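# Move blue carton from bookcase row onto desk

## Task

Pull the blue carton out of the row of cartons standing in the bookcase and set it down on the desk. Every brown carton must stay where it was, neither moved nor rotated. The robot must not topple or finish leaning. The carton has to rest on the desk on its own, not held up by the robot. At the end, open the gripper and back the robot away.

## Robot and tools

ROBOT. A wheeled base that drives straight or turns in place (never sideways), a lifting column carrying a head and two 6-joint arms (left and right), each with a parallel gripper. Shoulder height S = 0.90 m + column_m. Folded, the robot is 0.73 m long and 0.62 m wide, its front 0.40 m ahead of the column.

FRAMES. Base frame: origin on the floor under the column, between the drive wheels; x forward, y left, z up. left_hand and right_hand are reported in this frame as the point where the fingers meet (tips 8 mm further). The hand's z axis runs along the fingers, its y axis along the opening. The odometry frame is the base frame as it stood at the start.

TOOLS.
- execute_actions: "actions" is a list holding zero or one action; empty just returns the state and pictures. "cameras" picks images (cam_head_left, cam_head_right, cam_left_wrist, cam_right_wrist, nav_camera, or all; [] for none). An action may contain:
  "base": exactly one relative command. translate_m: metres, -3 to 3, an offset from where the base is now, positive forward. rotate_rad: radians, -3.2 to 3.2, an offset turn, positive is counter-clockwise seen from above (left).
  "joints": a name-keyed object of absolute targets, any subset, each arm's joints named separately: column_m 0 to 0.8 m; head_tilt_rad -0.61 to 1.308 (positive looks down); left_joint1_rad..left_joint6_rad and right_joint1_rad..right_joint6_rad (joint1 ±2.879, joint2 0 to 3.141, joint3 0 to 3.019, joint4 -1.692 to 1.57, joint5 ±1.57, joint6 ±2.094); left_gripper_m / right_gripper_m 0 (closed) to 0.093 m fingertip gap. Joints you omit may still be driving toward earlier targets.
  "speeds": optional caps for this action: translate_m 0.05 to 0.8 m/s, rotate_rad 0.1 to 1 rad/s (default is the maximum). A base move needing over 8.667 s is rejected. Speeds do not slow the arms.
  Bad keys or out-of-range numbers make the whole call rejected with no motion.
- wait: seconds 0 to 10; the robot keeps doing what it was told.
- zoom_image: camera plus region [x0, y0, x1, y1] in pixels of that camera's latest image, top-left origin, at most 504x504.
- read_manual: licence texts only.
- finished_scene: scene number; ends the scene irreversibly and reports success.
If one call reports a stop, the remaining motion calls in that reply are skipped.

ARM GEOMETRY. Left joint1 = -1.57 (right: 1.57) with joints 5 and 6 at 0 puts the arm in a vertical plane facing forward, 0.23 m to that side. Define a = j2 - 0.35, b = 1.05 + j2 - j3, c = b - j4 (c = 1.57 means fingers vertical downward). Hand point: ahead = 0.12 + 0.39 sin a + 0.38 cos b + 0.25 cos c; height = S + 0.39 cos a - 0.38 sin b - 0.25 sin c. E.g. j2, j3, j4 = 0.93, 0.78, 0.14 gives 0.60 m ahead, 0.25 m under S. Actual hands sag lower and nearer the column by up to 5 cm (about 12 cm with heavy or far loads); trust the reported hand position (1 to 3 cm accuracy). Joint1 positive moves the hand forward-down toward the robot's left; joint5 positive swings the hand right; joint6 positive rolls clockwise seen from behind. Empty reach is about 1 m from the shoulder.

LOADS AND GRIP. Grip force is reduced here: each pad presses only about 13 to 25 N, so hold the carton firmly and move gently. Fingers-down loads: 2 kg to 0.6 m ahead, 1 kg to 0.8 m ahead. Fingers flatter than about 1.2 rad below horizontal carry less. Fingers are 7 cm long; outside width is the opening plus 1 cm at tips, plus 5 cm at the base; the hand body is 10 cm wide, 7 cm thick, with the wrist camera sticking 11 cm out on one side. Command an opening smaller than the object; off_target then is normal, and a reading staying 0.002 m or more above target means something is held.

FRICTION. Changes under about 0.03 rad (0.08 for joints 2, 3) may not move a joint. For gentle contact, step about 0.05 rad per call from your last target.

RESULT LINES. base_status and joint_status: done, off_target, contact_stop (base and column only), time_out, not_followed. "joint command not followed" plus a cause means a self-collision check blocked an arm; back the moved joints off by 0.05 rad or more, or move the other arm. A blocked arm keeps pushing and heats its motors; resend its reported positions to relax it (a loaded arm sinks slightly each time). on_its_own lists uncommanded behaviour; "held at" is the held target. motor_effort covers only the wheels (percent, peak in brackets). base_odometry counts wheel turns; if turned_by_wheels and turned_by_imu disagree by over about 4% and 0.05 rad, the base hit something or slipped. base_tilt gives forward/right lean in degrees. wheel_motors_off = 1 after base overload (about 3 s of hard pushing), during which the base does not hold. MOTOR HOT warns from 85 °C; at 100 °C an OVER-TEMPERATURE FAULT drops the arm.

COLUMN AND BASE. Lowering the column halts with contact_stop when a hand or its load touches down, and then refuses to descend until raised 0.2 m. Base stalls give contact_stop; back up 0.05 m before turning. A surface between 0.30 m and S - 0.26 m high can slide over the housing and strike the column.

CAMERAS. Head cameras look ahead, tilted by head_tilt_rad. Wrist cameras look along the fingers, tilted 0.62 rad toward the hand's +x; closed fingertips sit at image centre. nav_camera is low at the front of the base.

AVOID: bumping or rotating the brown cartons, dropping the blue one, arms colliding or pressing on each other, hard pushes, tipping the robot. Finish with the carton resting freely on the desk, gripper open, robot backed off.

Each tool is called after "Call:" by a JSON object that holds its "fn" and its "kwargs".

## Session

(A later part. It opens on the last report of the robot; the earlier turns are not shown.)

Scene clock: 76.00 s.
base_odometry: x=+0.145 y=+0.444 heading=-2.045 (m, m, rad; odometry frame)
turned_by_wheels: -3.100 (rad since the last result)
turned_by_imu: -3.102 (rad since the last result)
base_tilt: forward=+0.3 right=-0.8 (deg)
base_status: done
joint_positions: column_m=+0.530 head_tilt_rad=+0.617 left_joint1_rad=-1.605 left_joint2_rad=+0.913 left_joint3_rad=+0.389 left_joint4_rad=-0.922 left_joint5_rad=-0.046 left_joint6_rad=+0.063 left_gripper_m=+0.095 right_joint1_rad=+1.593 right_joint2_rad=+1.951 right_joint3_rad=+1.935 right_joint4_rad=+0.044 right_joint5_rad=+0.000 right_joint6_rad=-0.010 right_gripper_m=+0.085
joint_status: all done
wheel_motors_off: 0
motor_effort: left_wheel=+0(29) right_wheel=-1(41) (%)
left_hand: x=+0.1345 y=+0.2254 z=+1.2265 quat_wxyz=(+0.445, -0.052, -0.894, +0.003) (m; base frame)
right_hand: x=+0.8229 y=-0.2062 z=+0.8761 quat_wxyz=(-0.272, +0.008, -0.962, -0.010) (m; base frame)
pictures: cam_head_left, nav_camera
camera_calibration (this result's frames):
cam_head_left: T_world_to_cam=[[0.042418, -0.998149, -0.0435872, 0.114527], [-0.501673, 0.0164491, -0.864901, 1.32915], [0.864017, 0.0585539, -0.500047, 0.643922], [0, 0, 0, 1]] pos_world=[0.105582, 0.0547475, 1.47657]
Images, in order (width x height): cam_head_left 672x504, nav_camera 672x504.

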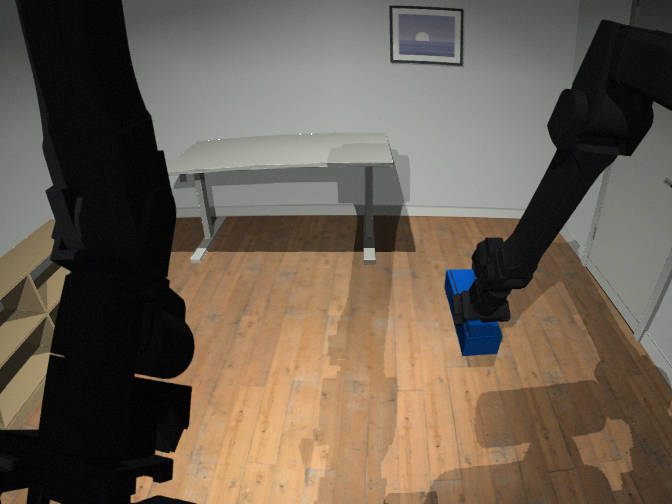

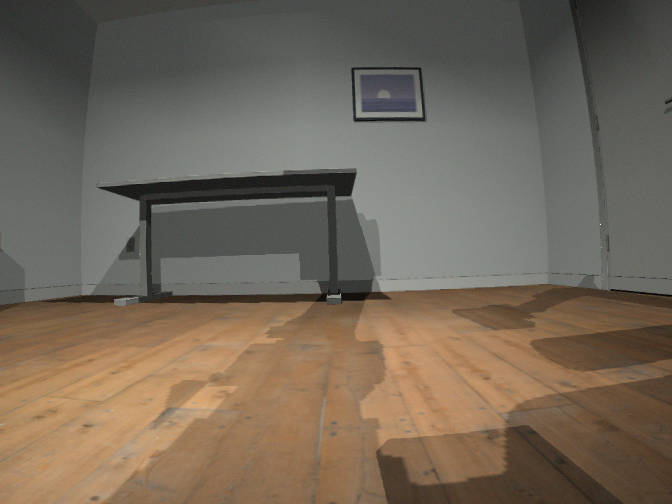

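Call:
{"fn": "execute_actions", "kwargs": {"actions": [{"base":{"rotate_rad":0.22},"speeds":{"rotate_rad":0.5}}], "cameras": []}}

Call:
{"fn": "execute_actions", "kwargs": {"actions": [{"base":{"translate_m":1.9},"speeds":{"translate_m":0.5},"joints":{"head_tilt_rad":0.8,"column_m":0.5}}], "cameras": ["cam_head_left"]}}

Call:
{"fn": "execute_actions", "kwargs": {"actions": [{"joints":{"column_m":0.45}}], "cameras": ["cam_head_left"]}}

Scene clock: 81.00 s.
base_odometry: x=+0.145 y=+0.444 heading=-1.825 (m, m, rad; odometry frame)
turned_by_wheels: +0.220 (rad since the last result)
turned_by_imu: +0.222 (rad since the last result)
base_tilt: forward=+0.4 right=-0.8 (deg)
base_status: done
joint_positions: column_m=+0.530 head_tilt_rad=+0.617 left_joint1_rad=-1.605 left_joint2_rad=+0.913 left_joint3_rad=+0.389 left_joint4_rad=-0.922 left_joint5_rad=-0.046 left_joint6_rad=+0.063 left_gripper_m=+0.095 right_joint1_rad=+1.609 right_joint2_rad=+1.951 right_joint3_rad=+1.935 right_joint4_rad=+0.044 right_joint5_rad=+0.000 right_joint6_rad=-0.010 right_gripper_m=+0.085
joint_status: not commanded
wheel_motors_off: 0
motor_effort: left_wheel=+0(19) right_wheel=+1(27) (%)
left_hand: x=+0.1345 y=+0.2254 z=+1.2265 quat_wxyz=(+0.445, -0.052, -0.894, +0.003) (m; base frame)
right_hand: x=+0.8227 y=-0.1933 z=+0.8764 quat_wxyz=(-0.272, +0.009, -0.962, -0.017) (m; base frame)
pictures: none
No camera images: the call's "cameras" was empty. Leave "cameras" out to get every camera's image.

Scene clock: 86.50 s.
base_odometry: x=-0.334 y=-1.394 heading=-1.826 (m, m, rad; odometry frame)
turned_by_wheels: -0.001 (rad since the last result)
turned_by_imu: +0.002 (rad since the last result)
base_tilt: forward=+0.4 right=-0.9 (deg)
base_status: done
joint_positions: column_m=+0.500 head_tilt_rad=+0.802 left_joint1_rad=-1.605 left_joint2_rad=+0.912 left_joint3_rad=+0.391 left_joint4_rad=-0.922 left_joint5_rad=-0.046 left_joint6_rad=+0.063 left_gripper_m=+0.095 right_joint1_rad=+1.609 right_joint2_rad=+1.951 right_joint3_rad=+1.935 right_joint4_rad=+0.044 right_joint5_rad=+0.000 right_joint6_rad=-0.010 right_gripper_m=+0.085
joint_status: all done
wheel_motors_off: 0
motor_effort: left_wheel=+0(35) right_wheel=+2(53) (%)
left_hand: x=+0.1358 y=+0.2254 z=+1.1962 quat_wxyz=(+0.443, -0.052, -0.895, +0.003) (m; base frame)
right_hand: x=+0.8227 y=-0.1933 z=+0.8465 quat_wxyz=(-0.272, +0.009, -0.962, -0.017) (m; base frame)
pictures: cam_head_left
camera_calibration (this result's frames):
cam_head_left: T_world_to_cam=[[0.0336638, -0.998149, -0.0506545, 0.124163], [-0.652397, 0.0164491, -0.757699, 1.15151], [0.75713, 0.0585539, -0.650635, 0.858085], [0, 0, 0, 1]] pos_world=[0.0973793, 0.0547475, 1.43709]
Images, in order (width x height): cam_head_left 672x504.

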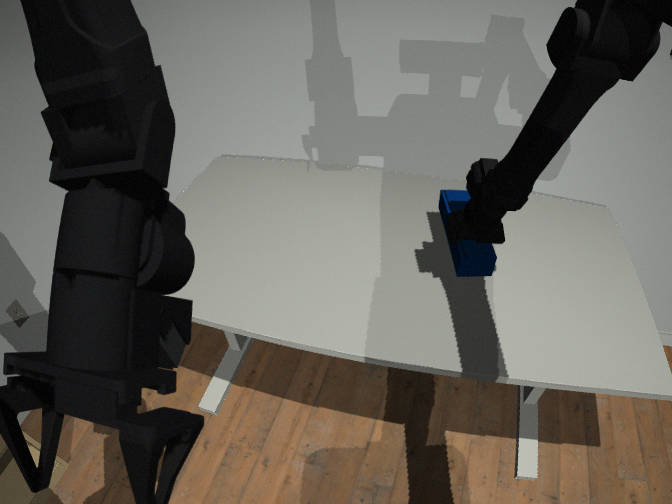

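Scene clock: 87.73 s.
base_odometry: x=-0.334 y=-1.394 heading=-1.826 (m, m, rad; odometry frame)
turned_by_wheels: +0.000 (rad since the last result)
turned_by_imu: +0.000 (rad since the last result)
base_tilt: forward=+0.2 right=-1.0 (deg)
base_status: not commanded
joint_positions: column_m=+0.450 head_tilt_rad=+0.802 left_joint1_rad=-1.605 left_joint2_rad=+0.912 left_joint3_rad=+0.391 left_joint4_rad=-0.922 left_joint5_rad=-0.046 left_joint6_rad=+0.063 left_gripper_m=+0.095 right_joint1_rad=+1.609 right_joint2_rad=+1.951 right_joint3_rad=+1.935 right_joint4_rad=+0.044 right_joint5_rad=+0.000 right_joint6_rad=-0.010 right_gripper_m=+0.085
joint_status: all done
wheel_motors_off: 0
motor_effort: left_wheel=-1(2) right_wheel=+1(3) (%)
left_hand: x=+0.1358 y=+0.2254 z=+1.1462 quat_wxyz=(+0.443, -0.052, -0.895, +0.003) (m; base frame)
right_hand: x=+0.8227 y=-0.1933 z=+0.7965 quat_wxyz=(-0.272, +0.009, -0.962, -0.017) (m; base frame)
pictures: cam_head_left
camera_calibration (this result's frames):
cam_head_left: T_world_to_cam=[[0.0336638, -0.998149, -0.0506545, 0.121631], [-0.652397, 0.0164491, -0.757699, 1.11364], [0.75713, 0.0585539, -0.650635, 0.825567], [0, 0, 0, 1]] pos_world=[0.0973793, 0.0547475, 1.38711]
Images, in order (width x height): cam_head_left 672x504.

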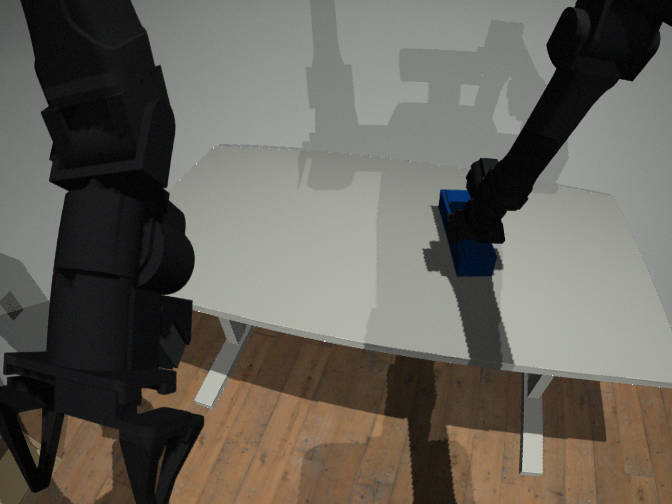

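Call:
{"fn": "execute_actions", "kwargs": {"actions": [{"joints":{"column_m":0.43}}], "cameras": ["cam_head_left"]}}

Call:
{"fn": "zoom_image", "kwargs": {"camera": "cam_head_left", "region": [400,170,540,300]}}

Scene clock: 90.77 s.
base_odometry: x=-0.334 y=-1.394 heading=-1.826 (m, m, rad; odometry frame)
turned_by_wheels: +0.000 (rad since the last result)
turned_by_imu: +0.000 (rad since the last result)
base_tilt: forward=+0.3 right=-1.0 (deg)
base_status: not commanded
joint_positions: column_m=+0.430 head_tilt_rad=+0.802 left_joint1_rad=-1.605 left_joint2_rad=+0.912 left_joint3_rad=+0.391 left_joint4_rad=-0.922 left_joint5_rad=-0.046 left_joint6_rad=+0.063 left_gripper_m=+0.095 right_joint1_rad=+1.609 right_joint2_rad=+1.951 right_joint3_rad=+1.935 right_joint4_rad=+0.044 right_joint5_rad=+0.000 right_joint6_rad=-0.010 right_gripper_m=+0.085
joint_status: all done
wheel_motors_off: 0
motor_effort: left_wheel=-2(1) right_wheel=+3(2) (%)
left_hand: x=+0.1358 y=+0.2254 z=+1.1262 quat_wxyz=(+0.443, -0.052, -0.895, +0.003) (m; base frame)
right_hand: x=+0.8227 y=-0.1933 z=+0.7765 quat_wxyz=(-0.272, +0.009, -0.962, -0.017) (m; base frame)
pictures: cam_head_left
camera_calibration (this result's frames):
cam_head_left: T_world_to_cam=[[0.0336638, -0.998149, -0.0506545, 0.120617], [-0.652397, 0.0164491, -0.757699, 1.09847], [0.75713, 0.0585539, -0.650635, 0.812537], [0, 0, 0, 1]] pos_world=[0.0973793, 0.0547475, 1.36708]
Images, in order (width x height): cam_head_left 672x504.

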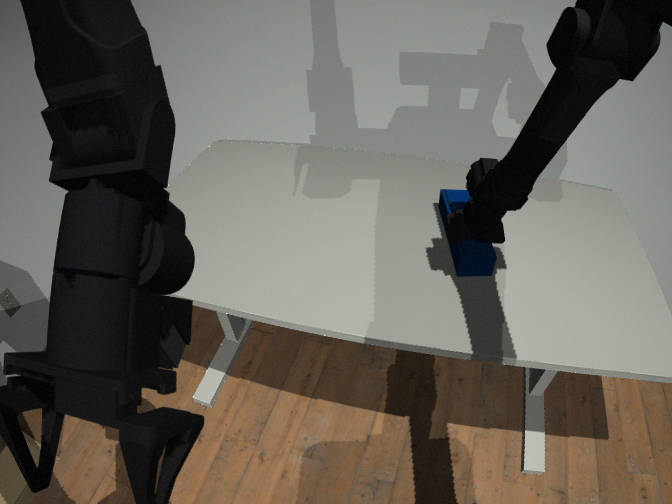

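Region (400, 170, 540, 300) of cam_head_left's 672x504 image, scaled by 3.600, with more detail than that image has; it fills the top 468 rows of this view, and the rest is white.

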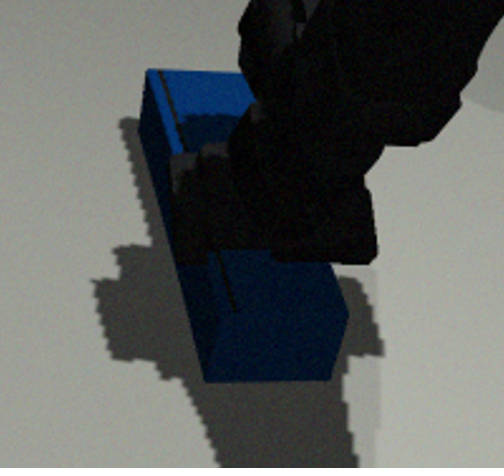

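Call:
{"fn": "execute_actions", "kwargs": {"actions": [{"joints":{"column_m":0.405}}], "cameras": ["cam_head_left"]}}

Call:
{"fn": "zoom_image", "kwargs": {"camera": "cam_head_left", "region": [400,170,540,300]}}

Scene clock: 95.07 s.
base_odometry: x=-0.334 y=-1.394 heading=-1.826 (m, m, rad; odometry frame)
turned_by_wheels: +0.000 (rad since the last result)
turned_by_imu: +0.001 (rad since the last result)
base_tilt: forward=+0.5 right=-0.8 (deg)
base_status: not commanded
joint_positions: column_m=+0.405 head_tilt_rad=+0.802 left_joint1_rad=-1.605 left_joint2_rad=+0.912 left_joint3_rad=+0.391 left_joint4_rad=-0.922 left_joint5_rad=-0.046 left_joint6_rad=+0.063 left_gripper_m=+0.095 right_joint1_rad=+1.609 right_joint2_rad=+1.950 right_joint3_rad=+1.936 right_joint4_rad=+0.044 right_joint5_rad=+0.001 right_joint6_rad=-0.010 right_gripper_m=+0.085
joint_status: all done
wheel_motors_off: 0
motor_effort: left_wheel=-1(2) right_wheel=+3(4) (%)
left_hand: x=+0.1358 y=+0.2254 z=+1.1012 quat_wxyz=(+0.443, -0.052, -0.895, +0.003) (m; base frame)
right_hand: x=+0.8235 y=-0.1934 z=+0.7523 quat_wxyz=(-0.273, +0.009, -0.962, -0.016) (m; base frame)
pictures: cam_head_left
camera_calibration (this result's frames):
cam_head_left: T_world_to_cam=[[0.0336638, -0.998149, -0.0506545, 0.119351], [-0.652397, 0.0164491, -0.757699, 1.07953], [0.75713, 0.0585539, -0.650635, 0.796274], [0, 0, 0, 1]] pos_world=[0.0973793, 0.0547475, 1.34209]
Images, in order (width x height): cam_head_left 672x504.

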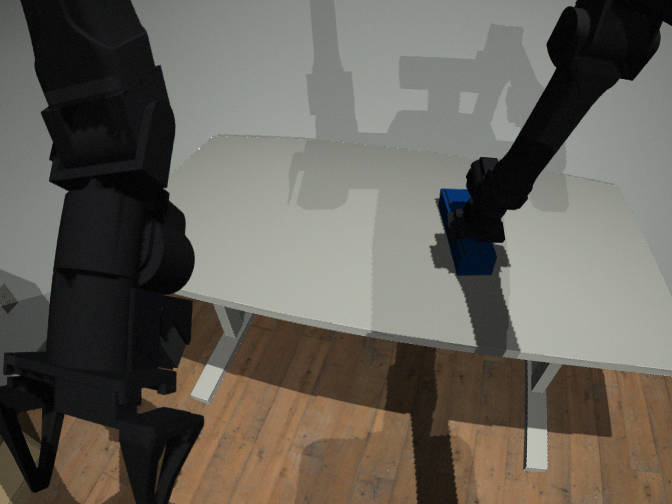

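Region (400, 170, 540, 300) of cam_head_left's 672x504 image, scaled by 3.600, with more detail than that image has; it fills the top 468 rows of this view, and the rest is white.

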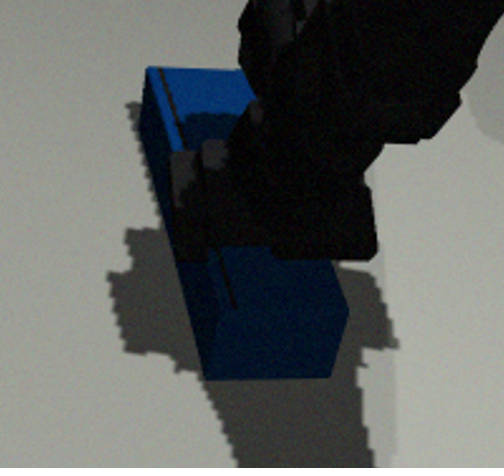

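The joint readings shifted slightly, so the carton has touched down.

Call:
{"fn": "execute_actions", "kwargs": {"actions": [{"joints":{"right_gripper_m":0.093}}], "cameras": []}}

Call:
{"fn": "execute_actions", "kwargs": {"actions": [{"joints":{"column_m":0.48}}], "cameras": []}}

Call:
{"fn": "execute_actions", "kwargs": {"actions": [{"base":{"translate_m":-0.4}}], "cameras": ["cam_head_left"]}}

Scene clock: 98.23 s.
base_odometry: x=-0.334 y=-1.394 heading=-1.826 (m, m, rad; odometry frame)
turned_by_wheels: +0.000 (rad since the last result)
turned_by_imu: +0.000 (rad since the last result)
base_tilt: forward=+0.4 right=-0.8 (deg)
base_status: not commanded
joint_positions: column_m=+0.405 head_tilt_rad=+0.802 left_joint1_rad=-1.605 left_joint2_rad=+0.912 left_joint3_rad=+0.391 left_joint4_rad=-0.922 left_joint5_rad=-0.046 left_joint6_rad=+0.063 left_gripper_m=+0.095 right_joint1_rad=+1.609 right_joint2_rad=+1.950 right_joint3_rad=+1.936 right_joint4_rad=+0.044 right_joint5_rad=+0.001 right_joint6_rad=-0.010 right_gripper_m=+0.093
joint_status: all done
wheel_motors_off: 0
motor_effort: left_wheel=-1(1) right_wheel=+3(4) (%)
left_hand: x=+0.1358 y=+0.2254 z=+1.1012 quat_wxyz=(+0.443, -0.052, -0.895, +0.003) (m; base frame)
right_hand: x=+0.8235 y=-0.1934 z=+0.7523 quat_wxyz=(-0.273, +0.009, -0.962, -0.016) (m; base frame)
pictures: none
No camera images: the call's "cameras" was empty. Leave "cameras" out to get every camera's image.

Scene clock: 99.80 s.
base_odometry: x=-0.334 y=-1.394 heading=-1.826 (m, m, rad; odometry frame)
turned_by_wheels: +0.000 (rad since the last result)
turned_by_imu: +0.000 (rad since the last result)
base_tilt: forward=+0.4 right=-0.9 (deg)
base_status: not commanded
joint_positions: column_m=+0.480 head_tilt_rad=+0.802 left_joint1_rad=-1.605 left_joint2_rad=+0.912 left_joint3_rad=+0.391 left_joint4_rad=-0.922 left_joint5_rad=-0.046 left_joint6_rad=+0.063 left_gripper_m=+0.095 right_joint1_rad=+1.609 right_joint2_rad=+1.950 right_joint3_rad=+1.936 right_joint4_rad=+0.044 right_joint5_rad=+0.001 right_joint6_rad=-0.010 right_gripper_m=+0.093
joint_status: all done
wheel_motors_off: 0
motor_effort: left_wheel=-1(2) right_wheel=+3(4) (%)
left_hand: x=+0.1358 y=+0.2254 z=+1.1761 quat_wxyz=(+0.443, -0.052, -0.895, +0.003) (m; base frame)
right_hand: x=+0.8235 y=-0.1934 z=+0.8271 quat_wxyz=(-0.273, +0.009, -0.962, -0.016) (m; base frame)
pictures: none
No camera images: the call's "cameras" was empty. Leave "cameras" out to get every camera's image.

Scene clock: 102.07 s.
base_odometry: x=-0.233 y=-1.007 heading=-1.827 (m, m, rad; odometry frame)
turned_by_wheels: -0.001 (rad since the last result)
turned_by_imu: -0.001 (rad since the last result)
base_tilt: forward=+0.3 right=-0.9 (deg)
base_status: done
joint_positions: column_m=+0.480 head_tilt_rad=+0.803 left_joint1_rad=-1.605 left_joint2_rad=+0.911 left_joint3_rad=+0.387 left_joint4_rad=-0.922 left_joint5_rad=-0.046 left_joint6_rad=+0.063 left_gripper_m=+0.095 right_joint1_rad=+1.608 right_joint2_rad=+1.950 right_joint3_rad=+1.935 right_joint4_rad=+0.044 right_joint5_rad=+0.001 right_joint6_rad=-0.010 right_gripper_m=+0.093
joint_status: not commanded
wheel_motors_off: 0
motor_effort: left_wheel=-1(31) right_wheel=+1(44) (%)
left_hand: x=+0.1339 y=+0.2255 z=+1.1768 quat_wxyz=(+0.445, -0.052, -0.894, +0.003) (m; base frame)
right_hand: x=+0.8233 y=-0.1941 z=+0.8270 quat_wxyz=(-0.273, +0.009, -0.962, -0.016) (m; base frame)
pictures: cam_head_left
camera_calibration (this result's frames):
cam_head_left: T_world_to_cam=[[0.0336457, -0.998149, -0.0506665, 0.123163], [-0.652668, 0.0164491, -0.757466, 1.13594], [0.756897, 0.0585539, -0.650906, 0.845409], [0, 0, 0, 1]] pos_world=[0.0973618, 0.0547475, 1.41696]
Images, in order (width x height): cam_head_left 672x504.

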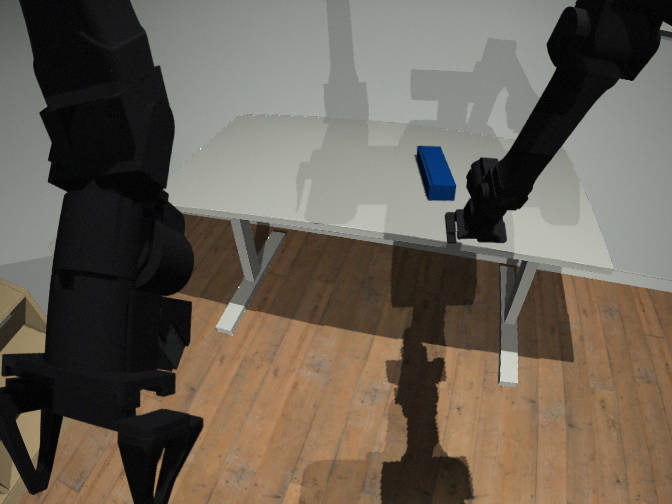

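Call:
{"fn": "finished_scene", "kwargs": {"scene": 2}}

The scene is finished: the task was done.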